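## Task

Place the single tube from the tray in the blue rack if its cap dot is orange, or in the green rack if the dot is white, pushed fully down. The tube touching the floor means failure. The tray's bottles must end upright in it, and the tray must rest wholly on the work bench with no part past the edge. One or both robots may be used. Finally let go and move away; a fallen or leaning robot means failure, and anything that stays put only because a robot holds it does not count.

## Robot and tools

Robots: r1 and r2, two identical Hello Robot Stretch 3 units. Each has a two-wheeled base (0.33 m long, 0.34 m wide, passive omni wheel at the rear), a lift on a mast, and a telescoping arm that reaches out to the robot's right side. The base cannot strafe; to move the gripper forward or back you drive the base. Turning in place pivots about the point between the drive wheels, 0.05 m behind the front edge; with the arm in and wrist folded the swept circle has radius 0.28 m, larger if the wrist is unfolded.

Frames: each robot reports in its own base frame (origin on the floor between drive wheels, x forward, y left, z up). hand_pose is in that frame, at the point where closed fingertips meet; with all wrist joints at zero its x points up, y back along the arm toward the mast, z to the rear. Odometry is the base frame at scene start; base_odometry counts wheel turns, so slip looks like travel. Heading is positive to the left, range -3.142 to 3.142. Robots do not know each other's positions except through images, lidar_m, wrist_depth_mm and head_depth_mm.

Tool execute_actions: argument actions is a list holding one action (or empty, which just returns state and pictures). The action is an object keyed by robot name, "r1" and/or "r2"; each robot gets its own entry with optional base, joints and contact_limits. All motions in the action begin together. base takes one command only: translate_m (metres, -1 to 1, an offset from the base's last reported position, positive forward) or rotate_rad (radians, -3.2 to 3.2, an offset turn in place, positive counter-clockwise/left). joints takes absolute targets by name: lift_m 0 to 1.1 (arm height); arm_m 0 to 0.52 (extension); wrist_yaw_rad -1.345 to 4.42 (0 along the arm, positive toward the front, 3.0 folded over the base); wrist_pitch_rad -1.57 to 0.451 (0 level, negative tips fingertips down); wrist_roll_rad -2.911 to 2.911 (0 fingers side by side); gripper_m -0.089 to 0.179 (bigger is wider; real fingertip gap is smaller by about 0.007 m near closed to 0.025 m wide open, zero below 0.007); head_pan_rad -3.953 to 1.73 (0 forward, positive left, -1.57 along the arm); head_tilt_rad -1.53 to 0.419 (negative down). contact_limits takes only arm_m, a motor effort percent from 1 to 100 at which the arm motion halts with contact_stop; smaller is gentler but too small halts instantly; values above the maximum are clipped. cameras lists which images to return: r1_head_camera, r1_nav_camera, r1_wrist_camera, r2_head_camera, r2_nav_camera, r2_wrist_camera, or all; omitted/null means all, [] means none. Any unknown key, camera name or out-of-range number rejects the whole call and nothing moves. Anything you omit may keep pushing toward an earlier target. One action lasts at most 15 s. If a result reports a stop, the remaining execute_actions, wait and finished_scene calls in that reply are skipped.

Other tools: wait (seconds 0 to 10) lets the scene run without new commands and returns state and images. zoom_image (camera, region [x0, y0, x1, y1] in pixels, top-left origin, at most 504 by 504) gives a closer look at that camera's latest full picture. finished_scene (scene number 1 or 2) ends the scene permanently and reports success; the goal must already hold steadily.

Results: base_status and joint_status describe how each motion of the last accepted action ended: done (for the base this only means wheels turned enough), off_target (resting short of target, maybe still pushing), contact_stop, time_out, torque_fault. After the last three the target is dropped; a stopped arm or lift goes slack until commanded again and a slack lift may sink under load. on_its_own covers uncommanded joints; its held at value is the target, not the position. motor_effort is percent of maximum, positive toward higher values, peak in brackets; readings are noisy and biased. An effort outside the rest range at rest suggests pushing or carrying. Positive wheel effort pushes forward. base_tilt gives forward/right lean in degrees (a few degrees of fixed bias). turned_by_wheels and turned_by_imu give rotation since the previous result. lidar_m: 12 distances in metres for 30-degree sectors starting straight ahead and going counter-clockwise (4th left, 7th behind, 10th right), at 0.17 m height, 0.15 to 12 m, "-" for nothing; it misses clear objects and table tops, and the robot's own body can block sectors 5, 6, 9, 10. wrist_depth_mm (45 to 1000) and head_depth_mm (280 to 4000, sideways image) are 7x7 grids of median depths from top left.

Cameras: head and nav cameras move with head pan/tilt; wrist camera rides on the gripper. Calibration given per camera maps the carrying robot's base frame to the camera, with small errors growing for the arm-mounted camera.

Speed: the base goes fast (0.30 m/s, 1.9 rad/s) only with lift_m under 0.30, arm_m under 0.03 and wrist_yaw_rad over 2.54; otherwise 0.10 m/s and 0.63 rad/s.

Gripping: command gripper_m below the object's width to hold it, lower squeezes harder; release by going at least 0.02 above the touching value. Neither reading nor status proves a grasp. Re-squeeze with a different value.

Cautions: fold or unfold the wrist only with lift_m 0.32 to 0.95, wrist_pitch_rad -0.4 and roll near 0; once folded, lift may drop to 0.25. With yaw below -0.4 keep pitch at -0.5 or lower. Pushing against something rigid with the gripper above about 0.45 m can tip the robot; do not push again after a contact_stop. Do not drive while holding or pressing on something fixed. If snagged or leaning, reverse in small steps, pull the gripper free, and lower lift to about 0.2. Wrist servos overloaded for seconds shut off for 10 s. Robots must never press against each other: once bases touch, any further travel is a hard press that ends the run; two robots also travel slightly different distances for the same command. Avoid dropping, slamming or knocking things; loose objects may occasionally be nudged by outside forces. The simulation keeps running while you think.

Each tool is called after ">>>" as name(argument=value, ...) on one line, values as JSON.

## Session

>>> execute_actions(actions=[])

Scene clock: 0.00 s.
r1.base_odometry: x=+0.000 y=+0.000 heading=+0.000 (m, m, rad; r1's odometry frame)
r1.turned_by_wheels: +0.000 (rad since the last result)
r1.turned_by_imu: +0.000 (rad since the last result)
r1.base_tilt: forward=-3.1 right=+1.0 (deg)
r1.lidar_m: 4.20 1.36 1.93 5.19 2.31 0.93 0.69 0.67 0.71 0.99 2.92 3.87
r1.head_depth_mm: 1811 2348 - - - 3599 2352 / 1809 2461 - - - 3599 2380 / 1802 2626 - - - 3661 2369 / 1794 2595 - - - 3585 2388 / 1796 2572 - - - 3657 2376 / 1772 2566 - - - 3597 2367 / 1798 2590 3760 3784 3744 3637 2398
r1.base_status: not commanded
r1.joint_positions: lift_m=+0.364 arm_m=-0.002 wrist_yaw_rad=+2.933 wrist_pitch_rad=-0.466 wrist_roll_rad=+0.006 gripper_m=+0.037 head_pan_rad=+0.013 head_tilt_rad=-0.010
r1.joint_status: not commanded
r1.motor_effort: left_wheel=+0 right_wheel=+0 lift_m=+28 arm_m=+1 wrist_yaw_rad=+0 wrist_pitch_rad=+7 wrist_roll_rad=+0 gripper_m=+0 head_pan_rad=+0 head_tilt_rad=+1 (%)
r1.hand_pose: x=+0.0239 y=+0.0705 z=+0.3659 quat_wxyz=(+0.235, +0.703, +0.090, +0.665) (m; r1's base frame)
r1.wrist_depth_mm: - - - - - - - / - - - - - - - / - - - - - - - / 923 928 872 860 829 813 784 / 763 724 723 712 691 669 662 / 626 600 - 590 - 572 564 / 535 528 - - 505 491 487
r2.base_odometry: x=+0.000 y=+0.000 heading=+0.000 (m, m, rad; r2's odometry frame)
r2.turned_by_wheels: +0.000 (rad since the last result)
r2.turned_by_imu: +0.000 (rad since the last result)
r2.base_tilt: forward=+0.4 right=-2.7 (deg)
r2.lidar_m: 1.16 1.13 1.60 3.24 1.31 0.98 0.95 1.00 1.41 3.29 3.46 3.89
r2.head_depth_mm: 1930 2932 3737 3757 3815 3104 2097 / 1899 2950 3735 3794 3811 3098 2098 / 1914 2968 3775 3787 3830 3100 2120 / 1927 2940 3787 3804 3817 3111 2103 / 1910 2925 3834 3774 3817 3131 2112 / 1909 2939 3810 3813 3903 1538 2009 / 1892 2924 3848 3860 3881 1330 1059
r2.base_status: not commanded
r2.joint_positions: lift_m=+0.553 arm_m=-0.002 wrist_yaw_rad=+2.993 wrist_pitch_rad=-0.342 wrist_roll_rad=-0.013 gripper_m=+0.037 head_pan_rad=+0.004 head_tilt_rad=+0.007
r2.joint_status: not commanded
r2.motor_effort: left_wheel=+0 right_wheel=+0 lift_m=+24 arm_m=+0 wrist_yaw_rad=+0 wrist_pitch_rad=+5 wrist_roll_rad=+0 gripper_m=+0 head_pan_rad=+0 head_tilt_rad=+2 (%)
r2.hand_pose: x=+0.0133 y=+0.0880 z=+0.5834 quat_wxyz=(+0.171, +0.699, +0.070, +0.691) (m; r2's base frame)
r2.wrist_depth_mm: - - - - - - - / - - - - - - - / - - - - - - - / - - - - - - - / - - - - - - 975 / 912 909 - 859 796 866 844 / 787 789 - 732 743 726 755
pictures: r1_head_camera (sideways: a quarter turn clockwise sets it upright), r1_nav_camera (sideways: a quarter turn counterclockwise sets it upright), r1_wrist_camera, r2_head_camera (sideways: a quarter turn clockwise sets it upright), r2_nav_camera (sideways: a quarter turn counterclockwise sets it upright), r2_wrist_camera
camera_calibration (this result's frames):
r1_head_camera: T_world_to_cam=[[0.0184477, 0.023365, -0.999557, 1.32216], [-0.0506425, 0.998466, 0.0224048, -0.0182934], [0.998546, 0.0502067, 0.0196027, -0.0742871], [0, 0, 0, 1]] pos_world=[0.048862, -0.00889705, 1.32344]
r1_nav_camera: T_world_to_cam=[[0.0207885, -0.0503421, 0.998516, -1.25553], [-0.0187649, -0.998575, -0.0499544, 0.119083], [0.999608, -0.0176986, -0.0217035, -0.0141552], [0, 0, 0, 1]] pos_world=[0.0424849, 0.0554567, 1.25931]
r1_wrist_camera: T_world_to_cam=[[0.975813, -0.211105, -0.0567719, 0.0250309], [-0.167018, -0.552398, -0.816677, 0.383179], [0.141044, 0.806406, -0.574296, 0.314897], [0, 0, 0, 1]] pos_world=[-0.00484206, -0.0369835, 0.495198]
r2_head_camera: T_world_to_cam=[[-0.00390697, 0.0193954, -0.999804, 1.32394], [-0.00248007, 0.999809, 0.0194052, -0.0226428], [0.999989, 0.0025554, -0.00385812, -0.04782], [0, 0, 0, 1]] pos_world=[0.0529359, -0.0029178, 1.32394]
r2_nav_camera: T_world_to_cam=[[-0.0139189, 0.025783, 0.999571, -1.26412], [0.0502165, -0.998388, 0.0264517, 0.0139229], [0.998641, 0.0505631, 0.0126017, -0.0666229], [0, 0, 0, 1]] pos_world=[0.0482381, 0.0498619, 1.26405]
r2_wrist_camera: T_world_to_cam=[[0.990186, -0.139449, -0.0092285, 0.00846788], [-0.0790956, -0.504747, -0.859636, 0.578183], [0.115217, 0.85193, -0.510823, 0.386754], [0, 0, 0, 1]] pos_world=[-0.0072136, -0.0364699, 0.694668]
Images, in order (width x height): r1_head_camera 896x504, r1_nav_camera 672x504, r1_wrist_camera 644x364, r2_head_camera 896x504, r2_nav_camera 672x504, r2_wrist_camera 644x364.

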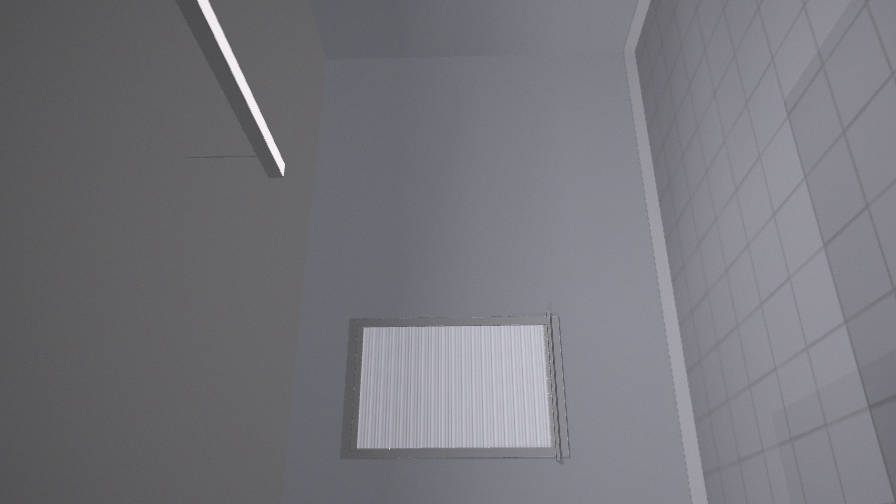

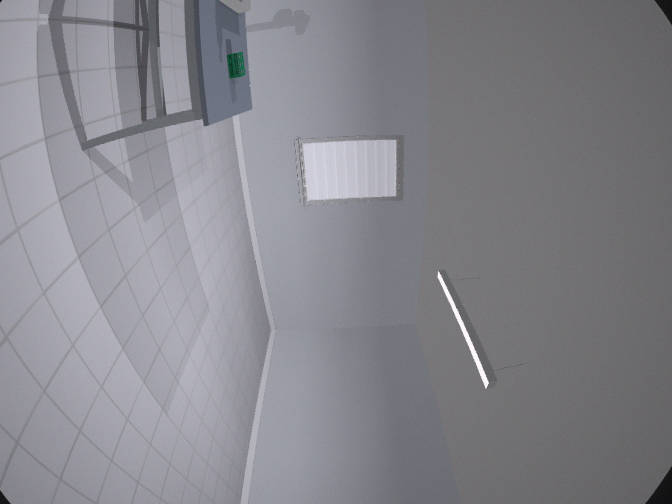

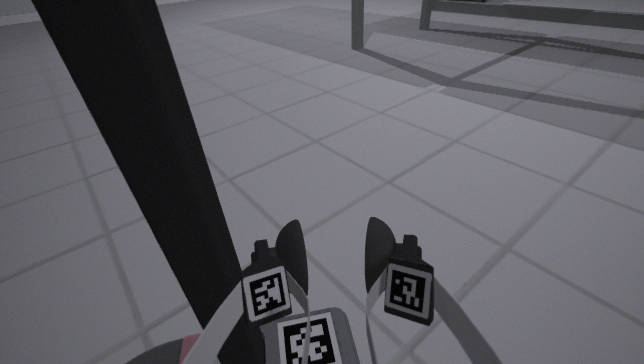

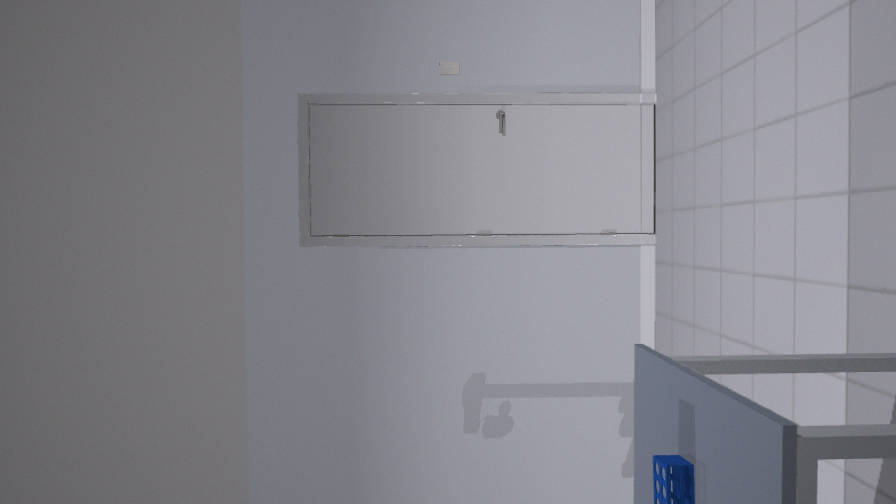

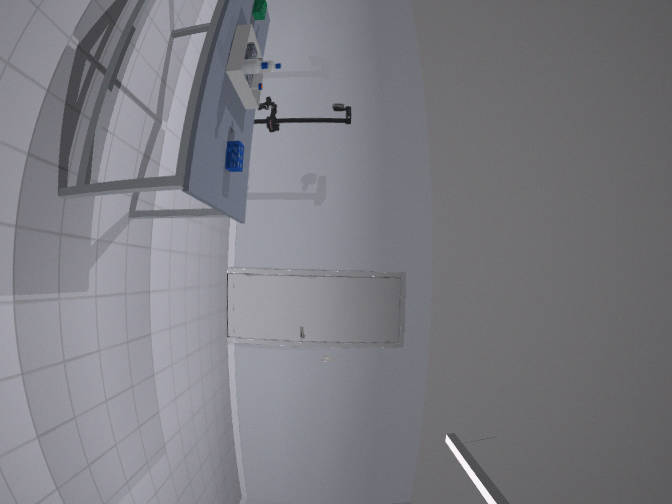

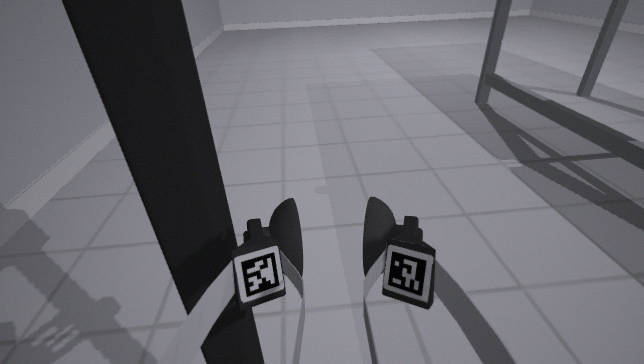

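>>> execute_actions(actions=[{"r1":{"joints":{"lift_m":0.28,"head_pan_rad":0.85,"head_tilt_rad":-0.3}},"r2":{"base":{"rotate_rad":0.82},"joints":{"lift_m":0.29,"head_pan_rad":-0.25,"head_tilt_rad":-0.4}}}], cameras=["r1_head_camera","r2_head_camera"])

>>> execute_actions(actions=[{"r2":{"base":{"translate_m":1},"joints":{"head_pan_rad":-0.7,"head_tilt_rad":-0.65}}}], cameras=["r2_nav_camera","r2_head_camera"])

Scene clock: 7.13 s.
r1.base_odometry: x=+0.000 y=+0.000 heading=+0.000 (m, m, rad; r1's odometry frame)
r1.turned_by_wheels: +0.000 (rad since the last result)
r1.turned_by_imu: -0.001 (rad since the last result)
r1.base_tilt: forward=-3.1 right=+1.0 (deg)
r1.lidar_m: 4.19 1.36 1.93 5.18 2.31 0.93 0.70 0.68 0.70 0.99 2.93 3.86
r1.head_depth_mm: 3363 3528 3734 3744 1462 2030 1520 / 3521 3650 3897 - 1493 2034 1588 / 3611 3829 - 2120 2215 2036 1583 / 3505 - - 1914 2332 2059 1608 / 3528 - - 2195 2464 2079 1603 / 3468 - - 2181 2529 2092 1612 / 3450 - - - 2814 2088 1618
r1.base_status: not commanded
r1.joint_positions: lift_m=+0.280 arm_m=-0.002 wrist_yaw_rad=+2.933 wrist_pitch_rad=-0.467 wrist_roll_rad=+0.006 gripper_m=+0.037 head_pan_rad=+0.843 head_tilt_rad=-0.296
r1.joint_status: all done
r1.motor_effort: left_wheel=+0(0) right_wheel=+0(0) lift_m=+20(27) arm_m=+1(2) wrist_yaw_rad=+0(0) wrist_pitch_rad=+8(8) wrist_roll_rad=+1(0) gripper_m=+0(0) head_pan_rad=+3(31) head_tilt_rad=-2(19) (%)
r1.hand_pose: x=+0.0239 y=+0.0703 z=+0.2821 quat_wxyz=(+0.235, +0.703, +0.091, +0.665) (m; r1's base frame)
r1.wrist_depth_mm: - - - - - - - / - - - - - - - / - - 948 921 881 853 837 / 771 738 715 703 675 679 650 / 614 596 624 577 571 554 542 / 516 524 - - - 470 465 / 450 - - - 410 411 400
r2.base_odometry: x=+0.000 y=+0.000 heading=+0.820 (m, m, rad; r2's odometry frame)
r2.turned_by_wheels: +0.820 (rad since the last result)
r2.turned_by_imu: +0.818 (rad since the last result)
r2.base_tilt: forward=+0.3 right=-2.8 (deg)
r2.lidar_m: 1.32 5.40 1.70 1.06 0.95 0.96 1.16 2.21 3.31 4.00 3.76 1.13
r2.head_depth_mm: 3302 3520 3730 1510 2094 1673 1357 / 3522 3784 3979 1314 2021 1521 1350 / 3729 3991 3631 1409 2205 1575 1350 / 3996 - - 1519 2210 1623 1356 / - - - 2679 2204 1689 1358 / - - 2396 2669 2111 1686 1353 / - - - 3014 2117 1678 1361
r2.base_status: done
r2.joint_positions: lift_m=+0.290 arm_m=-0.002 wrist_yaw_rad=+2.993 wrist_pitch_rad=-0.343 wrist_roll_rad=-0.013 gripper_m=+0.037 head_pan_rad=-0.243 head_tilt_rad=-0.395
r2.joint_status: all done
r2.motor_effort: left_wheel=-4(8) right_wheel=+3(6) lift_m=+20(22) arm_m=+0(0) wrist_yaw_rad=+0(0) wrist_pitch_rad=+5(5) wrist_roll_rad=+0(0) gripper_m=-1(0) head_pan_rad=-2(14) head_tilt_rad=-3(40) (%)
r2.hand_pose: x=+0.0132 y=+0.0879 z=+0.3201 quat_wxyz=(+0.172, +0.699, +0.070, +0.691) (m; r2's base frame)
r2.wrist_depth_mm: 729 - - - - - - / 781 - - - - - - / 817 - - - - - - / 810 844 824 805 816 769 777 / 680 660 - 647 657 617 629 / 558 553 - 540 513 532 527 / 484 506 - - 454 449 444
pictures: r1_head_camera (sideways: a quarter turn clockwise sets it upright), r2_head_camera (sideways: a quarter turn clockwise sets it upright)
camera_calibration (this result's frames):
r1_head_camera: T_world_to_cam=[[-0.193192, -0.182002, -0.964133, 1.27696], [-0.765501, 0.642634, 0.0320789, -0.0265172], [0.613747, 0.744242, -0.263475, 0.29655], [0, 0, 0, 1]] pos_world=[0.0443938, 0.0287453, 1.31014]
r2_head_camera: T_world_to_cam=[[-0.378666, 0.113845, -0.918505, 1.21988], [0.249615, 0.968194, 0.0170965, -0.0211651], [0.891238, -0.222799, -0.39504, 0.462013], [0, 0, 0, 1]] pos_world=[0.0554456, -0.0154487, 1.30334]
Images, in order (width x height): r1_head_camera 896x504, r2_head_camera 896x504.

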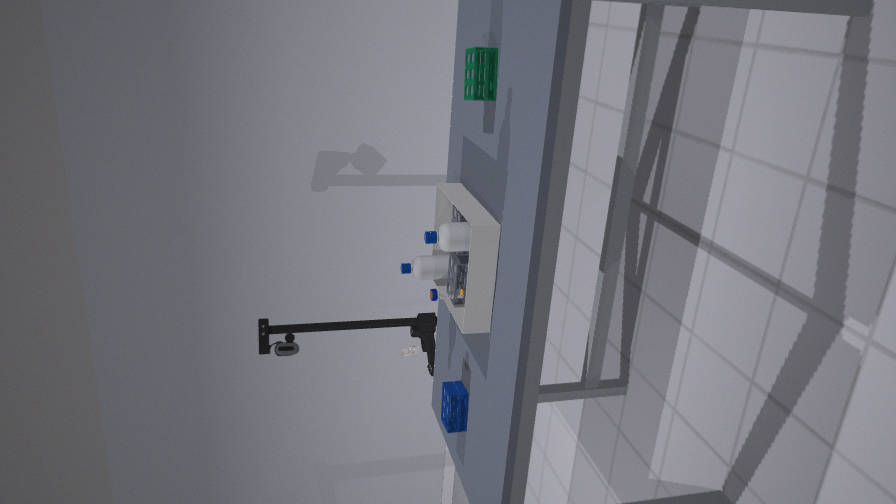

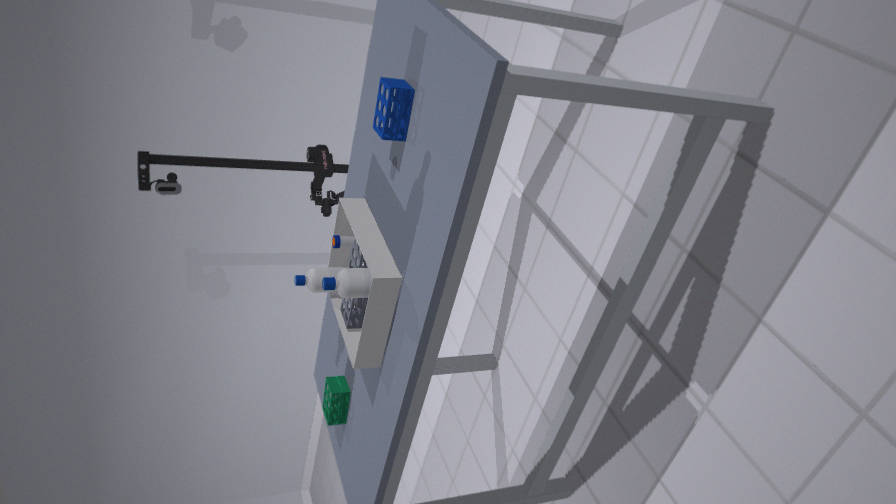

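Scene clock: 12.30 s.
r1.base_odometry: x=+0.000 y=+0.000 heading=+0.000 (m, m, rad; r1's odometry frame)
r1.turned_by_wheels: +0.000 (rad since the last result)
r1.turned_by_imu: -0.001 (rad since the last result)
r1.base_tilt: forward=-3.1 right=+1.0 (deg)
r1.lidar_m: 4.21 1.35 1.93 5.19 2.31 0.93 0.70 0.67 0.71 0.99 2.93 3.85
r1.head_depth_mm: 3376 3544 3698 3754 1472 2031 1532 / 3479 3624 3792 - 1484 2032 1590 / 3580 3800 - 2090 2234 2054 1589 / 3625 - - 1921 2314 2058 1604 / 3490 - - 2200 2515 2084 1586 / 3452 - - 2185 2500 2066 1608 / 3441 - - - 2800 2090 1631
r1.base_status: not commanded
r1.joint_positions: lift_m=+0.280 arm_m=-0.002 wrist_yaw_rad=+2.933 wrist_pitch_rad=-0.467 wrist_roll_rad=+0.006 gripper_m=+0.037 head_pan_rad=+0.843 head_tilt_rad=-0.296
r1.joint_status: not commanded
r1.motor_effort: left_wheel=+0(1) right_wheel=+0(0) lift_m=+20(21) arm_m=+1(1) wrist_yaw_rad=+0(0) wrist_pitch_rad=+8(8) wrist_roll_rad=+0(1) gripper_m=+0(0) head_pan_rad=+3(3) head_tilt_rad=-1(2) (%)
r1.hand_pose: x=+0.0239 y=+0.0703 z=+0.2821 quat_wxyz=(+0.235, +0.703, +0.091, +0.665) (m; r1's base frame)
r1.wrist_depth_mm: - - - - - - - / - - - - - - - / - - 927 923 889 865 822 / 782 748 721 716 685 667 661 / 614 607 617 577 582 549 537 / 513 521 - - - 464 461 / 451 - - - 407 404 400
r2.base_odometry: x=+0.682 y=+0.731 heading=+0.820 (m, m, rad; r2's odometry frame)
r2.turned_by_wheels: +0.000 (rad since the last result)
r2.turned_by_imu: +0.003 (rad since the last result)
r2.base_tilt: forward=+0.4 right=-2.8 (deg)
r2.lidar_m: 0.53 1.02 2.83 1.78 1.60 1.61 1.96 3.73 4.06 0.48 0.43 0.44
r2.head_depth_mm: 2596 2919 1146 839 682 1283 1178 / 2656 2996 1140 854 682 1284 1183 / 2718 2999 1142 854 682 1324 1135 / 2746 3057 1144 853 683 1309 1130 / 2775 3141 1048 722 682 1351 1132 / 2821 3113 1008 761 681 1380 1132 / 2863 3265 1048 853 682 1381 1135
r2.base_status: done
r2.joint_positions: lift_m=+0.290 arm_m=-0.002 wrist_yaw_rad=+2.993 wrist_pitch_rad=-0.343 wrist_roll_rad=-0.013 gripper_m=+0.037 head_pan_rad=-0.693 head_tilt_rad=-0.642
r2.joint_status: all done
r2.motor_effort: left_wheel=-4(10) right_wheel=+3(8) lift_m=+20(20) arm_m=+0(0) wrist_yaw_rad=+1(0) wrist_pitch_rad=+5(5) wrist_roll_rad=+0(0) gripper_m=-1(1) head_pan_rad=-2(24) head_tilt_rad=-6(30) (%)
r2.hand_pose: x=+0.0132 y=+0.0879 z=+0.3201 quat_wxyz=(+0.172, +0.699, +0.070, +0.691) (m; r2's base frame)
r2.wrist_depth_mm: - - - - - - - / - - - - - - - / - - - - - - - / 855 846 810 820 772 776 797 / 683 668 - 641 658 619 623 / 567 552 - 539 500 533 524 / 471 494 - - 459 453 452
pictures: r2_head_camera (sideways: a quarter turn clockwise sets it upright), r2_nav_camera (sideways: a quarter turn counterclockwise sets it upright)
camera_calibration (this result's frames):
r2_head_camera: T_world_to_cam=[[-0.455178, 0.403281, -0.793837, 1.05776], [0.649016, 0.760641, 0.0142784, -0.0199276], [0.609583, -0.508713, -0.607963, 0.740771], [0, 0, 0, 1]] pos_world=[0.0428415, -0.0345776, 1.29034]
r2_nav_camera: T_world_to_cam=[[0.473187, -0.359409, 0.804313, -1.0121], [-0.597658, -0.801723, -0.00664141, 0.0609673], [0.647223, -0.477562, -0.594169, 0.725214], [0, 0, 0, 1]] pos_world=[0.0459731, 0.0314575, 1.24535]
Images, in order (width x height): r2_head_camera 896x504, r2_nav_camera 672x504.

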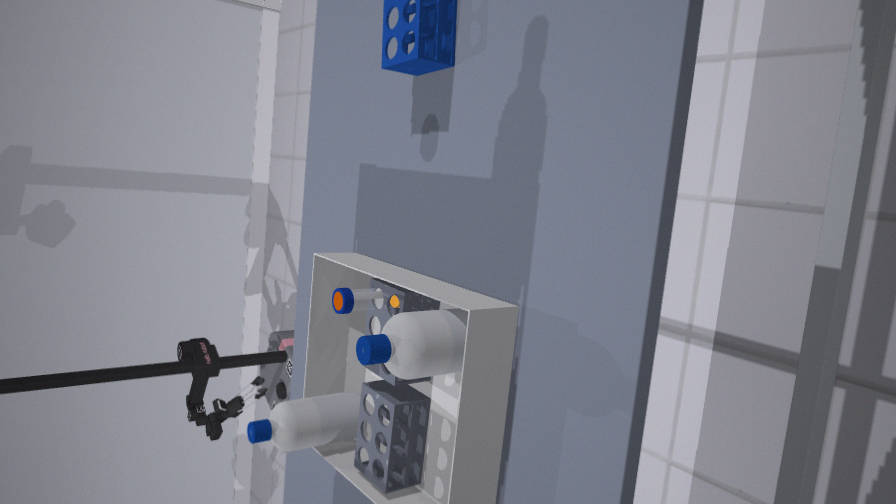

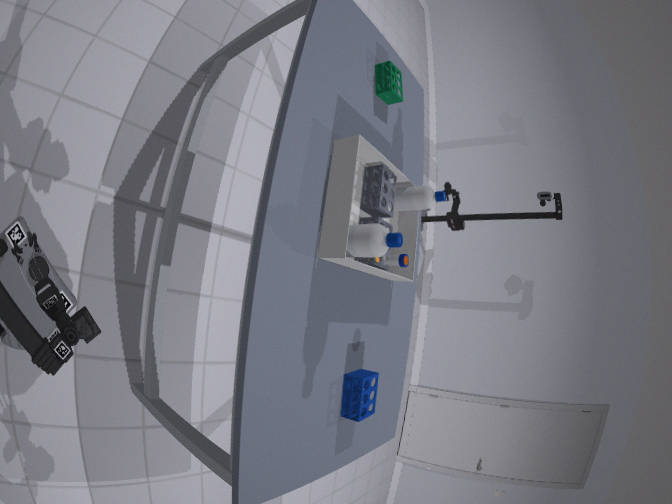

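>>> execute_actions(actions=[{"r2":{"base":{"translate_m":0.12},"joints":{"lift_m":0.42,"wrist_pitch_rad":-0.4}}}], cameras=[])

>>> execute_actions(actions=[{"r2":{"base":{"rotate_rad":0.72},"joints":{"lift_m":0.58,"head_pan_rad":-1.35,"head_tilt_rad":-0.6}}}], cameras=[])

>>> execute_actions(actions=[{"r2":{"base":{"translate_m":-0.17},"joints":{"lift_m":0.89,"wrist_yaw_rad":1.8}}}], cameras=[])

>>> execute_actions(actions=[{"r2":{"joints":{"arm_m":0.38,"wrist_yaw_rad":0.9,"wrist_roll_rad":0,"gripper_m":0.07}}}], cameras=["r2_wrist_camera","r2_head_camera"])

Scene clock: 22.87 s.
r1.base_odometry: x=+0.000 y=+0.000 heading=+0.000 (m, m, rad; r1's odometry frame)
r1.turned_by_wheels: +0.000 (rad since the last result)
r1.turned_by_imu: -0.001 (rad since the last result)
r1.base_tilt: forward=-3.1 right=+1.1 (deg)
r1.lidar_m: 4.22 1.35 1.93 5.23 2.32 0.93 0.70 0.67 0.71 0.99 2.93 3.86
r1.head_depth_mm: 3357 3559 3643 3792 1471 2032 1527 / 3483 3611 3797 - 1485 2053 1587 / 3574 3839 - 2101 2206 2034 1592 / 3563 - - 1905 2369 2050 1594 / 3502 - - 2158 2483 2069 1602 / 3442 - - 2179 2545 2080 1604 / 3400 - - - 2813 2079 1612
r1.base_status: not commanded
r1.joint_positions: lift_m=+0.280 arm_m=-0.002 wrist_yaw_rad=+2.933 wrist_pitch_rad=-0.467 wrist_roll_rad=+0.006 gripper_m=+0.037 head_pan_rad=+0.843 head_tilt_rad=-0.296
r1.joint_status: not commanded
r1.motor_effort: left_wheel=+0(0) right_wheel=+0(0) lift_m=+20(21) arm_m=+1(1) wrist_yaw_rad=+0(0) wrist_pitch_rad=+7(8) wrist_roll_rad=+1(1) gripper_m=+0(0) head_pan_rad=+3(3) head_tilt_rad=-2(1) (%)
r1.hand_pose: x=+0.0239 y=+0.0703 z=+0.2821 quat_wxyz=(+0.235, +0.703, +0.091, +0.665) (m; r1's base frame)
r1.wrist_depth_mm: - - - - - - - / - - - - - - - / - - 961 918 894 866 818 / 783 749 725 713 697 659 635 / 634 605 606 584 575 542 542 / 509 516 - - - 462 466 / 459 - - - 410 406 395
r2.base_odometry: x=+0.764 y=+0.819 heading=+0.819 (m, m, rad; r2's odometry frame)
r2.turned_by_wheels: +0.000 (rad since the last result)
r2.turned_by_imu: +0.000 (rad since the last result)
r2.base_tilt: forward=+0.3 right=-2.7 (deg)
r2.lidar_m: 0.43 0.84 2.95 1.86 1.68 1.69 2.05 3.94 0.61 0.40 0.36 0.36
r2.head_depth_mm: 2551 2865 2816 856 682 565 1158 / 2587 2877 2832 854 683 566 1180 / 2619 2938 2827 854 682 566 1185 / 2631 2966 1145 750 660 581 1183 / 2700 2920 1145 794 660 596 1179 / 2776 3004 914 806 663 596 1183 / 2803 3163 1149 812 680 612 1177
r2.base_status: done
r2.joint_positions: lift_m=+0.420 arm_m=-0.002 wrist_yaw_rad=+2.993 wrist_pitch_rad=-0.414 wrist_roll_rad=-0.013 gripper_m=+0.037 head_pan_rad=-0.693 head_tilt_rad=-0.642
r2.joint_status: all done
r2.motor_effort: left_wheel=-3(9) right_wheel=+3(8) lift_m=+27(30) arm_m=+0(0) wrist_yaw_rad=+0(1) wrist_pitch_rad=+5(5) wrist_roll_rad=+0(0) gripper_m=+1(0) head_pan_rad=-2(2) head_tilt_rad=-6(5) (%)
r2.hand_pose: x=+0.0120 y=+0.0796 z=+0.4333 quat_wxyz=(+0.196, +0.696, +0.095, +0.684) (m; r2's base frame)
r2.wrist_depth_mm: - - - - - - - / - - - - - - - / - - - - - - - / 997 969 973 910 947 942 901 / 794 788 - 763 790 752 740 / 672 678 - 652 614 631 629 / 571 581 - 577 578 557 552
pictures: none
No camera images: the call's "cameras" was empty. Leave "cameras" out to get every camera's image.

Scene clock: 25.17 s.
r1.base_odometry: x=+0.000 y=+0.000 heading=+0.000 (m, m, rad; r1's odometry frame)
r1.turned_by_wheels: +0.000 (rad since the last result)
r1.turned_by_imu: +0.000 (rad since the last result)
r1.base_tilt: forward=-3.0 right=+1.0 (deg)
r1.lidar_m: 4.20 1.35 1.94 5.16 2.31 0.93 0.70 0.67 0.71 0.99 2.93 3.87
r1.head_depth_mm: 3332 3524 3636 3788 1471 2030 1529 / 3490 3629 3850 - 1493 2033 1584 / 3534 3759 - 2091 2221 2061 1592 / 3555 - - 1915 2373 2078 1604 / 3463 - - 2177 2484 2042 1600 / 3542 - - 2204 2487 2075 1624 / 3433 - - - 2780 2073 1611
r1.base_status: not commanded
r1.joint_positions: lift_m=+0.280 arm_m=-0.002 wrist_yaw_rad=+2.933 wrist_pitch_rad=-0.467 wrist_roll_rad=+0.006 gripper_m=+0.037 head_pan_rad=+0.843 head_tilt_rad=-0.296
r1.joint_status: not commanded
r1.motor_effort: left_wheel=+0(0) right_wheel=+0(0) lift_m=+20(21) arm_m=+1(1) wrist_yaw_rad=+0(0) wrist_pitch_rad=+7(7) wrist_roll_rad=+1(0) gripper_m=+0(0) head_pan_rad=+3(3) head_tilt_rad=-1(1) (%)
r1.hand_pose: x=+0.0239 y=+0.0703 z=+0.2821 quat_wxyz=(+0.235, +0.703, +0.091, +0.665) (m; r1's base frame)
r1.wrist_depth_mm: - - - - - - - / - - - - - - - / - - 932 932 890 874 799 / 768 738 742 707 678 656 634 / 619 605 608 575 583 553 546 / 509 520 - - - 470 451 / 448 - - - 408 407 403
r2.base_odometry: x=+0.764 y=+0.819 heading=+1.539 (m, m, rad; r2's odometry frame)
r2.turned_by_wheels: +0.720 (rad since the last result)
r2.turned_by_imu: +0.718 (rad since the last result)
r2.base_tilt: forward=+0.4 right=-2.8 (deg)
r2.lidar_m: 4.56 2.34 1.73 1.68 1.75 2.44 4.13 0.50 0.37 0.36 0.37 0.52
r2.head_depth_mm: 2541 2777 3001 898 706 580 1126 / 2590 2885 3034 895 706 580 1149 / 2643 2954 3050 823 685 581 1175 / 2706 2994 2987 795 656 579 1200 / 2708 2963 990 829 679 595 1197 / 2815 3162 3007 830 685 611 1196 / 2903 3269 1240 899 700 630 1196
r2.base_status: done
r2.joint_positions: lift_m=+0.580 arm_m=-0.002 wrist_yaw_rad=+2.993 wrist_pitch_rad=-0.415 wrist_roll_rad=-0.013 gripper_m=+0.037 head_pan_rad=-1.343 head_tilt_rad=-0.606
r2.joint_status: all done
r2.motor_effort: left_wheel=-4(8) right_wheel=+3(6) lift_m=+27(27) arm_m=+0(0) wrist_yaw_rad=+0(1) wrist_pitch_rad=+5(5) wrist_roll_rad=+0(0) gripper_m=+0(0) head_pan_rad=-2(23) head_tilt_rad=+4(14) (%)
r2.hand_pose: x=+0.0120 y=+0.0795 z=+0.5932 quat_wxyz=(+0.196, +0.696, +0.095, +0.684) (m; r2's base frame)
r2.wrist_depth_mm: - - - - - - - / - - - - - - - / - - - - - - - / - - - - - - - / - - - - 990 962 940 / 864 842 - 842 787 840 809 / 768 759 - 734 730 729 712
pictures: none
No camera images: the call's "cameras" was empty. Leave "cameras" out to get every camera's image.

Scene clock: 28.83 s.
r1.base_odometry: x=+0.000 y=+0.000 heading=+0.000 (m, m, rad; r1's odometry frame)
r1.turned_by_wheels: +0.000 (rad since the last result)
r1.turned_by_imu: -0.001 (rad since the last result)
r1.base_tilt: forward=-3.0 right=+1.1 (deg)
r1.lidar_m: 4.23 1.36 1.93 5.20 2.31 0.93 0.70 0.67 0.71 0.99 2.92 3.84
r1.head_depth_mm: 3401 3548 3715 3753 1484 2019 1516 / 3489 3647 3863 - 1484 2025 1582 / 3600 3815 - 2121 2209 2038 1589 / 3556 - - 1908 2327 2056 1599 / 3570 - - 2173 2482 2061 1589 / 3494 - - 2197 2530 2095 1609 / 3474 - - - 2794 2095 1610
r1.base_status: not commanded
r1.joint_positions: lift_m=+0.280 arm_m=-0.002 wrist_yaw_rad=+2.933 wrist_pitch_rad=-0.467 wrist_roll_rad=+0.006 gripper_m=+0.037 head_pan_rad=+0.843 head_tilt_rad=-0.296
r1.joint_status: not commanded
r1.motor_effort: left_wheel=-1(1) right_wheel=+0(0) lift_m=+20(21) arm_m=+1(1) wrist_yaw_rad=+0(0) wrist_pitch_rad=+7(7) wrist_roll_rad=+0(0) gripper_m=+0(0) head_pan_rad=+3(3) head_tilt_rad=-1(2) (%)
r1.hand_pose: x=+0.0239 y=+0.0703 z=+0.2821 quat_wxyz=(+0.235, +0.703, +0.091, +0.665) (m; r1's base frame)
r1.wrist_depth_mm: - - - - - - - / - - - - - - - / - - 950 913 896 857 828 / 763 751 731 704 690 669 654 / 612 603 608 577 585 550 547 / 516 521 - - - 468 461 / 453 - - - 416 405 401
r2.base_odometry: x=+0.759 y=+0.649 heading=+1.539 (m, m, rad; r2's odometry frame)
r2.turned_by_wheels: +0.000 (rad since the last result)
r2.turned_by_imu: -0.001 (rad since the last result)
r2.base_tilt: forward=+0.4 right=-2.8 (deg)
r2.lidar_m: 4.72 2.34 1.74 1.68 1.75 2.44 3.95 0.48 0.36 0.35 0.37 0.51
r2.head_depth_mm: 2507 2807 2991 801 704 611 - / 2549 2868 3011 898 705 611 - / 2637 2930 3042 898 705 597 1200 / 2704 3014 3030 901 706 581 1226 / 2723 3034 2664 826 699 597 1255 / 2840 3106 2653 664 686 612 1256 / 2877 3274 1119 853 692 629 1199
r2.base_status: done
r2.joint_positions: lift_m=+0.890 arm_m=-0.002 wrist_yaw_rad=+1.802 wrist_pitch_rad=-0.415 wrist_roll_rad=-0.013 gripper_m=+0.037 head_pan_rad=-1.343 head_tilt_rad=-0.606
r2.joint_status: all done
r2.motor_effort: left_wheel=-3(10) right_wheel=+3(4) lift_m=+27(28) arm_m=+0(0) wrist_yaw_rad=+0(1) wrist_pitch_rad=+5(5) wrist_roll_rad=+0(0) gripper_m=+1(1) head_pan_rad=-2(2) head_tilt_rad=+5(4) (%)
r2.hand_pose: x=+0.1974 y=-0.0914 z=+0.9032 quat_wxyz=(+0.546, +0.630, -0.311, +0.456) (m; r2's base frame)
r2.wrist_depth_mm: - - - - - - - / - - - - - 859 700 / - - - - - - 525 / - - - - - - 419 / - - - - - - 355 / - - - - - - 324 / - - - - - - -
pictures: none
No camera images: the call's "cameras" was empty. Leave "cameras" out to get every camera's image.

Scene clock: 32.83 s.
r1.base_odometry: x=+0.000 y=+0.000 heading=+0.000 (m, m, rad; r1's odometry frame)
r1.turned_by_wheels: +0.000 (rad since the last result)
r1.turned_by_imu: -0.001 (rad since the last result)
r1.base_tilt: forward=-3.1 right=+1.0 (deg)
r1.lidar_m: 4.19 1.36 1.94 5.21 2.32 0.93 0.70 0.67 0.71 0.99 2.93 3.87
r1.head_depth_mm: 3356 3490 3659 3759 1478 2040 1547 / 3466 3652 3842 - 1495 2045 1581 / 3573 3855 - 2110 2214 2039 1608 / 3568 - - 1928 2327 2058 1588 / 3497 - - 1958 2504 2059 1596 / 3447 - - 2184 2501 2074 1602 / 3458 - - - 2779 2087 1626
r1.base_status: not commanded
r1.joint_positions: lift_m=+0.280 arm_m=-0.002 wrist_yaw_rad=+2.933 wrist_pitch_rad=-0.467 wrist_roll_rad=+0.006 gripper_m=+0.037 head_pan_rad=+0.843 head_tilt_rad=-0.296
r1.joint_status: not commanded
r1.motor_effort: left_wheel=+0(1) right_wheel=+0(0) lift_m=+20(20) arm_m=+1(1) wrist_yaw_rad=+0(1) wrist_pitch_rad=+8(7) wrist_roll_rad=+1(1) gripper_m=+0(0) head_pan_rad=+3(3) head_tilt_rad=-1(1) (%)
r1.hand_pose: x=+0.0239 y=+0.0703 z=+0.2821 quat_wxyz=(+0.235, +0.703, +0.091, +0.665) (m; r1's base frame)
r1.wrist_depth_mm: - - - - - - - / - - - - - - - / - - 934 902 869 841 845 / 781 747 715 705 698 659 662 / 627 613 609 578 573 556 534 / 519 525 - - - 470 462 / 460 - - - 419 406 403
r2.base_odometry: x=+0.759 y=+0.649 heading=+1.539 (m, m, rad; r2's odometry frame)
r2.turned_by_wheels: +0.000 (rad since the last result)
r2.turned_by_imu: -0.001 (rad since the last result)
r2.base_tilt: forward=+0.5 right=-2.7 (deg)
r2.lidar_m: 4.73 2.34 1.74 1.68 1.75 2.44 3.96 0.48 0.36 0.35 0.37 0.51
r2.head_depth_mm: 2518 2812 - 766 705 579 1127 / 2574 2825 3049 833 705 580 1149 / 2631 2943 3166 865 707 580 1174 / 2704 3010 3040 863 706 582 1203 / 2726 3014 2659 825 700 596 1194 / 2825 3145 2664 665 685 611 1202 / 2895 3312 1117 851 691 629 1198
r2.base_status: not commanded
r2.joint_positions: lift_m=+0.890 arm_m=+0.380 wrist_yaw_rad=+0.900 wrist_pitch_rad=-0.415 wrist_roll_rad=-0.005 gripper_m=+0.070 head_pan_rad=-1.343 head_tilt_rad=-0.606
r2.joint_status: all done
r2.motor_effort: left_wheel=-3(4) right_wheel=+2(3) lift_m=+27(27) arm_m=+3(4) wrist_yaw_rad=+0(1) wrist_pitch_rad=+5(5) wrist_roll_rad=+2(2) gripper_m=+0(78) head_pan_rad=-2(2) head_tilt_rad=+3(4) (%)
r2.hand_pose: x=+0.1546 y=-0.6644 z=+0.9032 quat_wxyz=(+0.688, +0.432, -0.557, +0.171) (m; r2's base frame)
r2.wrist_depth_mm: - - - - - - - / - 708 743 686 - - - / 598 448 480 486 505 - - / 402 431 347 405 357 418 408 / 178 358 344 280 332 345 342 / 180 225 - 292 288 296 291 / 190 204 252 262 261 260 255
pictures: r2_head_camera (sideways: a quarter turn clockwise sets it upright), r2_wrist_camera
camera_calibration (this result's frames):
r2_head_camera: T_world_to_cam=[[-0.111672, 0.568034, -0.815394, 1.08377], [0.976891, 0.213227, 0.0147516, -0.0225443], [0.182243, -0.794904, -0.578719, 0.705333], [0, 0, 0, 1]] pos_world=[0.0145081, -0.0501381, 1.29222]
r2_wrist_camera: T_world_to_cam=[[-0.617762, -0.786186, -0.0167855, -0.407714], [-0.441605, 0.364504, -0.81983, 1.08211], [0.650658, -0.499047, -0.57236, 0.249987], [0, 0, 0, 1]] pos_world=[0.0633406, -0.590218, 1.02339]
Images, in order (width x height): r2_head_camera 896x504, r2_wrist_camera 644x364.

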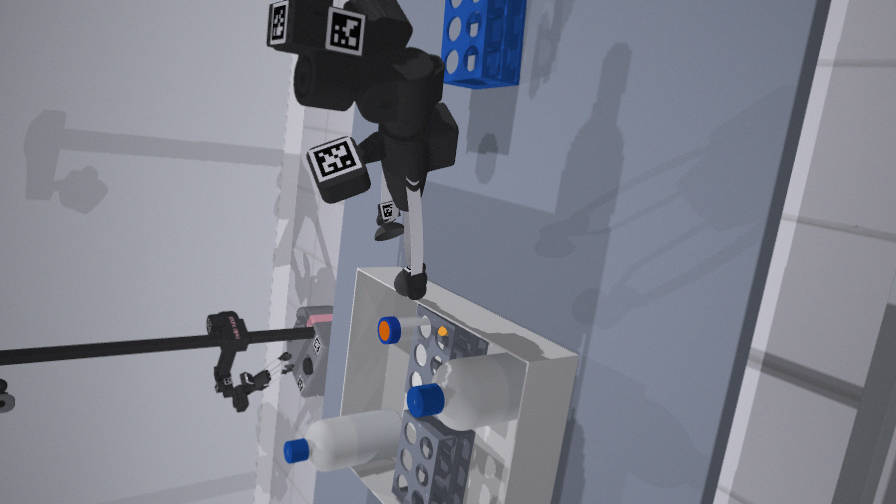

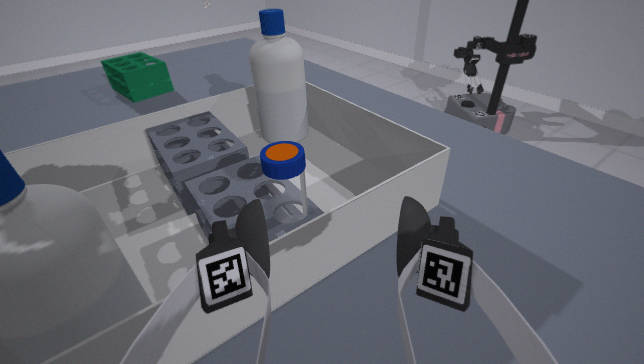

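>>> execute_actions(actions=[{"r2":{"base":{"translate_m":0.075},"joints":{"arm_m":0.395,"lift_m":0.878}}}], cameras=["r2_wrist_camera","r2_head_camera"])

Scene clock: 38.83 s.
r1.base_odometry: x=+0.000 y=+0.000 heading=+0.000 (m, m, rad; r1's odometry frame)
r1.turned_by_wheels: +0.000 (rad since the last result)
r1.turned_by_imu: -0.001 (rad since the last result)
r1.base_tilt: forward=-3.0 right=+1.0 (deg)
r1.lidar_m: 4.21 1.35 1.93 5.16 2.32 0.94 0.70 0.67 0.71 0.99 2.93 3.85
r1.head_depth_mm: 3435 3550 3712 3810 1485 2023 1533 / 3552 3648 3880 - 1492 2033 1579 / 3578 3799 - 2097 2226 2059 1596 / 3529 - - 1917 2318 2057 1596 / 3468 - - 1982 2508 2056 1589 / 3426 - - 2189 2515 2083 1611 / 3461 - - - 2804 2065 1610
r1.base_status: not commanded
r1.joint_positions: lift_m=+0.280 arm_m=-0.002 wrist_yaw_rad=+2.933 wrist_pitch_rad=-0.467 wrist_roll_rad=+0.006 gripper_m=+0.037 head_pan_rad=+0.843 head_tilt_rad=-0.296
r1.joint_status: not commanded
r1.motor_effort: left_wheel=+0(0) right_wheel=+0(0) lift_m=+20(21) arm_m=+1(1) wrist_yaw_rad=+0(0) wrist_pitch_rad=+7(7) wrist_roll_rad=+0(1) gripper_m=+0(0) head_pan_rad=+3(3) head_tilt_rad=-1(1) (%)
r1.hand_pose: x=+0.0239 y=+0.0703 z=+0.2821 quat_wxyz=(+0.235, +0.703, +0.091, +0.665) (m; r1's base frame)
r1.wrist_depth_mm: - - - - - - - / - - - - - - - / 1000 - 968 902 885 846 830 / 766 749 737 713 675 678 659 / 606 604 627 578 593 546 537 / 512 516 - - - 467 462 / 458 - - - 415 404 393
r2.base_odometry: x=+0.761 y=+0.724 heading=+1.539 (m, m, rad; r2's odometry frame)
r2.turned_by_wheels: +0.000 (rad since the last result)
r2.turned_by_imu: -0.001 (rad since the last result)
r2.base_tilt: forward=+0.3 right=-2.7 (deg)
r2.lidar_m: 4.64 2.34 1.73 1.68 1.75 2.44 4.03 0.49 0.36 0.35 0.37 0.51
r2.head_depth_mm: 2510 2792 2993 833 704 580 1126 / 2576 2889 3063 833 706 581 1145 / 2649 2936 3131 864 705 581 1171 / 2686 3009 3046 825 704 580 1203 / 2727 2978 2627 653 667 596 1198 / 2822 3175 1118 855 685 612 1198 / 2889 3231 1241 842 694 630 1201
r2.base_status: done
r2.joint_positions: lift_m=+0.878 arm_m=+0.395 wrist_yaw_rad=+0.900 wrist_pitch_rad=-0.415 wrist_roll_rad=-0.005 gripper_m=+0.070 head_pan_rad=-1.343 head_tilt_rad=-0.606
r2.joint_status: all done
r2.motor_effort: left_wheel=-4(4) right_wheel=+2(7) lift_m=+20(23) arm_m=+4(3) wrist_yaw_rad=+0(0) wrist_pitch_rad=+5(5) wrist_roll_rad=+2(2) gripper_m=+0(1) head_pan_rad=-3(2) head_tilt_rad=+3(3) (%)
r2.hand_pose: x=+0.1546 y=-0.6794 z=+0.8915 quat_wxyz=(+0.688, +0.432, -0.557, +0.171) (m; r2's base frame)
r2.wrist_depth_mm: - - - - - - - / - 647 735 391 - - - / 564 552 434 432 408 - - / 344 388 327 390 367 329 389 / 345 349 290 244 339 306 323 / 143 297 - 222 236 285 276 / 131 248 244 196 244 246 242
pictures: r2_head_camera (sideways: a quarter turn clockwise sets it upright), r2_wrist_camera
camera_calibration (this result's frames):
r2_head_camera: T_world_to_cam=[[-0.111672, 0.568033, -0.815394, 1.08377], [0.976891, 0.213227, 0.0147516, -0.0225443], [0.182243, -0.794904, -0.578718, 0.705332], [0, 0, 0, 1]] pos_world=[0.0145081, -0.0501381, 1.29222]
r2_wrist_camera: T_world_to_cam=[[-0.617762, -0.786186, -0.0167856, -0.4197], [-0.441605, 0.364504, -0.81983, 1.07806], [0.650658, -0.499047, -0.57236, 0.235853], [0, 0, 0, 1]] pos_world=[0.0633406, -0.605216, 1.01177]
Images, in order (width x height): r2_head_camera 896x504, r2_wrist_camera 644x364.

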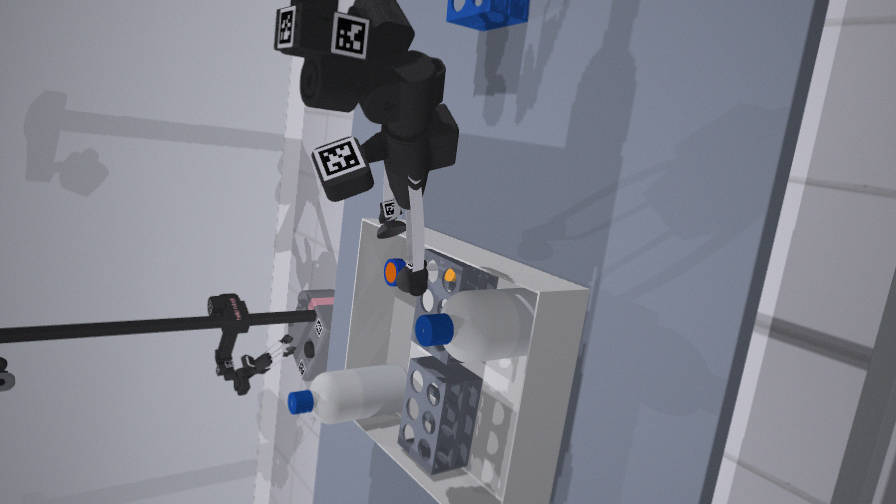

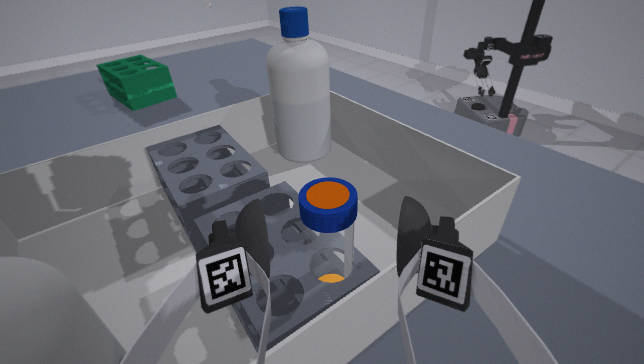

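>>> execute_actions(actions=[{"r2":{"base":{"translate_m":0.033},"joints":{"arm_m":0.42,"lift_m":0.871}}}], cameras=["r2_wrist_camera"])

>>> execute_actions(actions=[{"r2":{"joints":{"gripper_m":0.01,"head_pan_rad":-1.6}}}], cameras=["r2_wrist_camera","r2_head_camera"])

Scene clock: 42.87 s.
r1.base_odometry: x=+0.000 y=+0.000 heading=+0.000 (m, m, rad; r1's odometry frame)
r1.turned_by_wheels: +0.000 (rad since the last result)
r1.turned_by_imu: -0.001 (rad since the last result)
r1.base_tilt: forward=-3.0 right=+1.0 (deg)
r1.lidar_m: 4.21 1.36 1.93 5.19 2.31 0.93 0.70 0.68 0.71 0.99 2.93 3.86
r1.head_depth_mm: 3421 3534 3664 3775 1472 2040 1526 / 3494 3680 3862 - 1492 2035 1585 / 3561 3817 - 2132 2240 2052 1593 / 3600 - - 1875 2360 2060 1610 / 3515 - - 1942 2491 2082 1610 / 3506 - - 2185 2517 2085 1601 / 3480 - - - 2847 2062 1605
r1.base_status: not commanded
r1.joint_positions: lift_m=+0.280 arm_m=-0.002 wrist_yaw_rad=+2.933 wrist_pitch_rad=-0.467 wrist_roll_rad=+0.006 gripper_m=+0.037 head_pan_rad=+0.843 head_tilt_rad=-0.296
r1.joint_status: not commanded
r1.motor_effort: left_wheel=+0(1) right_wheel=+0(0) lift_m=+20(20) arm_m=+1(1) wrist_yaw_rad=+0(0) wrist_pitch_rad=+8(8) wrist_roll_rad=+0(0) gripper_m=+0(1) head_pan_rad=+3(4) head_tilt_rad=-2(1) (%)
r1.hand_pose: x=+0.0239 y=+0.0703 z=+0.2821 quat_wxyz=(+0.235, +0.703, +0.091, +0.665) (m; r1's base frame)
r1.wrist_depth_mm: - - - - - - - / - - - - - - - / - - 941 903 880 843 832 / 791 746 746 700 685 666 671 / 607 604 601 576 575 547 542 / 521 518 - - - 470 459 / 454 - - - 405 407 404
r2.base_odometry: x=+0.762 y=+0.757 heading=+1.539 (m, m, rad; r2's odometry frame)
r2.turned_by_wheels: +0.000 (rad since the last result)
r2.turned_by_imu: -0.001 (rad since the last result)
r2.base_tilt: forward=+0.3 right=-2.7 (deg)
r2.lidar_m: 4.63 2.33 1.73 1.68 1.75 2.44 4.06 0.50 0.37 0.35 0.37 0.51
r2.head_depth_mm: 2508 2820 - 866 706 579 1123 / 2606 2867 3098 834 704 579 1145 / 2636 2955 3160 865 707 580 1172 / 2709 3014 3031 787 674 580 1198 / 2749 2949 2617 813 666 595 1197 / 2848 3175 1170 844 685 613 1201 / 2908 3269 1239 838 696 630 1197
r2.base_status: done
r2.joint_positions: lift_m=+0.871 arm_m=+0.420 wrist_yaw_rad=+0.900 wrist_pitch_rad=-0.415 wrist_roll_rad=-0.005 gripper_m=+0.070 head_pan_rad=-1.343 head_tilt_rad=-0.606
r2.joint_status: all done
r2.motor_effort: left_wheel=-3(6) right_wheel=+3(8) lift_m=+20(17) arm_m=+4(4) wrist_yaw_rad=+0(0) wrist_pitch_rad=+5(5) wrist_roll_rad=+2(2) gripper_m=+0(1) head_pan_rad=-2(2) head_tilt_rad=+5(4) (%)
r2.hand_pose: x=+0.1546 y=-0.7044 z=+0.8845 quat_wxyz=(+0.688, +0.432, -0.557, +0.171) (m; r2's base frame)
r2.wrist_depth_mm: - - - - - - - / - 615 723 343 - - - / 549 542 408 378 488 - - / 319 343 330 390 345 298 378 / 330 328 268 157 325 281 315 / 288 283 - 200 265 264 269 / 251 247 201 184 191 239 237
pictures: r2_wrist_camera
camera_calibration (this result's frames):
r2_wrist_camera: T_world_to_cam=[[-0.617762, -0.786186, -0.0167856, -0.43947], [-0.441605, 0.364504, -0.81983, 1.08143], [0.650658, -0.499047, -0.57236, 0.219376], [0, 0, 0, 1]] pos_world=[0.0633406, -0.630213, 1.00478]
Images, in order (width x height): r2_wrist_camera 644x364.

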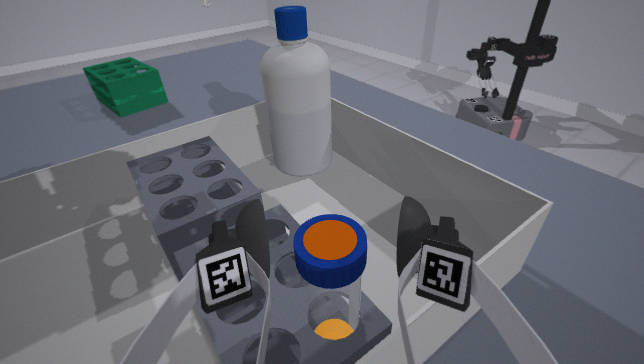

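Scene clock: 43.97 s.
r1.base_odometry: x=+0.000 y=+0.000 heading=+0.000 (m, m, rad; r1's odometry frame)
r1.turned_by_wheels: +0.000 (rad since the last result)
r1.turned_by_imu: +0.000 (rad since the last result)
r1.base_tilt: forward=-3.0 right=+1.1 (deg)
r1.lidar_m: 4.19 1.35 1.93 5.17 2.32 0.93 0.70 0.68 0.71 0.99 2.93 3.84
r1.head_depth_mm: 3340 3522 3731 3808 1471 2038 1530 / 3434 3694 3792 - 1493 2042 1591 / 3583 3770 - 2120 2239 2064 1588 / 3566 - - 1868 2318 2066 1593 / 3525 - - 1955 2473 2068 1592 / 3486 - - 2185 2531 2098 1610 / 3412 - - - 2794 2105 1614
r1.base_status: not commanded
r1.joint_positions: lift_m=+0.280 arm_m=-0.002 wrist_yaw_rad=+2.933 wrist_pitch_rad=-0.467 wrist_roll_rad=+0.006 gripper_m=+0.037 head_pan_rad=+0.843 head_tilt_rad=-0.296
r1.joint_status: not commanded
r1.motor_effort: left_wheel=+0(1) right_wheel=+0(0) lift_m=+20(20) arm_m=+1(1) wrist_yaw_rad=+0(0) wrist_pitch_rad=+8(7) wrist_roll_rad=+0(0) gripper_m=+0(0) head_pan_rad=+3(3) head_tilt_rad=-2(1) (%)
r1.hand_pose: x=+0.0239 y=+0.0703 z=+0.2821 quat_wxyz=(+0.235, +0.703, +0.091, +0.665) (m; r1's base frame)
r1.wrist_depth_mm: - - - - - - - / - - - - - - - / - - 939 907 862 847 821 / 760 751 722 702 683 662 651 / 608 602 612 581 576 558 541 / 521 517 - - - 466 457 / 454 - - - 415 414 405
r2.base_odometry: x=+0.762 y=+0.757 heading=+1.539 (m, m, rad; r2's odometry frame)
r2.turned_by_wheels: +0.000 (rad since the last result)
r2.turned_by_imu: +0.000 (rad since the last result)
r2.base_tilt: forward=+0.4 right=-2.6 (deg)
r2.lidar_m: 4.63 2.34 1.73 1.68 1.76 2.44 4.07 0.49 0.37 0.35 0.37 0.51
r2.head_depth_mm: 2628 2915 3035 932 - - 1169 / 2644 2938 3173 - 683 580 1174 / 2617 2944 - 897 704 581 1173 / 2636 2936 3139 864 705 580 1169 / 2623 2926 3165 850 707 582 1170 / 2611 2908 3032 812 648 580 1173 / 2604 2790 2531 820 647 581 1172
r2.base_status: not commanded
r2.joint_positions: lift_m=+0.871 arm_m=+0.420 wrist_yaw_rad=+0.900 wrist_pitch_rad=-0.415 wrist_roll_rad=-0.005 gripper_m=+0.011 head_pan_rad=-1.593 head_tilt_rad=-0.606
r2.joint_status: all done
r2.motor_effort: left_wheel=-4(3) right_wheel=+3(3) lift_m=+20(20) arm_m=+3(3) wrist_yaw_rad=+1(1) wrist_pitch_rad=+5(5) wrist_roll_rad=+2(2) gripper_m=-11(83) head_pan_rad=-2(11) head_tilt_rad=+4(4) (%)
r2.hand_pose: x=+0.1546 y=-0.7044 z=+0.8845 quat_wxyz=(+0.688, +0.432, -0.557, +0.171) (m; r2's base frame)
r2.wrist_depth_mm: - - - - - - - / - 622 735 346 - - - / 544 530 409 380 489 - - / 320 345 331 397 341 299 379 / 327 328 261 154 323 284 315 / 287 286 236 182 260 255 269 / 251 247 186 184 196 236 237
pictures: r2_head_camera (sideways: a quarter turn clockwise sets it upright), r2_wrist_camera
camera_calibration (this result's frames):
r2_head_camera: T_world_to_cam=[[0.0321213, 0.578011, -0.815397, 1.0829], [0.999288, -0.0347225, 0.0147516, -0.022681], [-0.0197861, -0.81529, -0.578714, 0.70656], [0, 0, 0, 1]] pos_world=[0.00186091, -0.0506613, 1.29222]
r2_wrist_camera: T_world_to_cam=[[-0.617761, -0.786186, -0.016786, -0.43947], [-0.441625, 0.36452, -0.819813, 1.08143], [0.650644, -0.499035, -0.572386, 0.219408], [0, 0, 0, 1]] pos_world=[0.0633405, -0.630214, 1.00478]
Images, in order (width x height): r2_head_camera 896x504, r2_wrist_camera 644x364.

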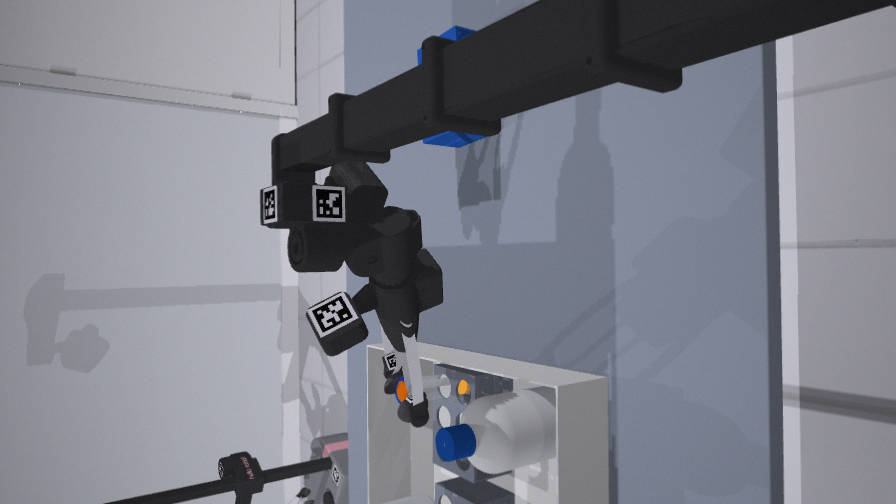

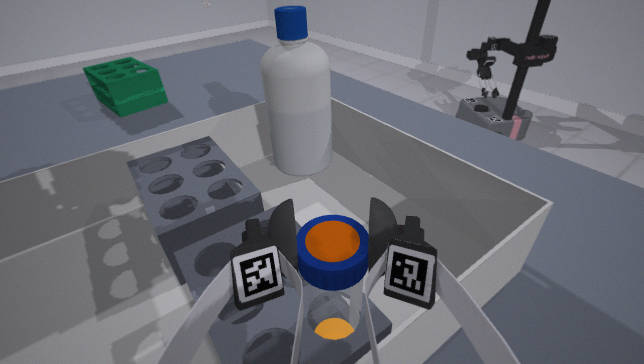

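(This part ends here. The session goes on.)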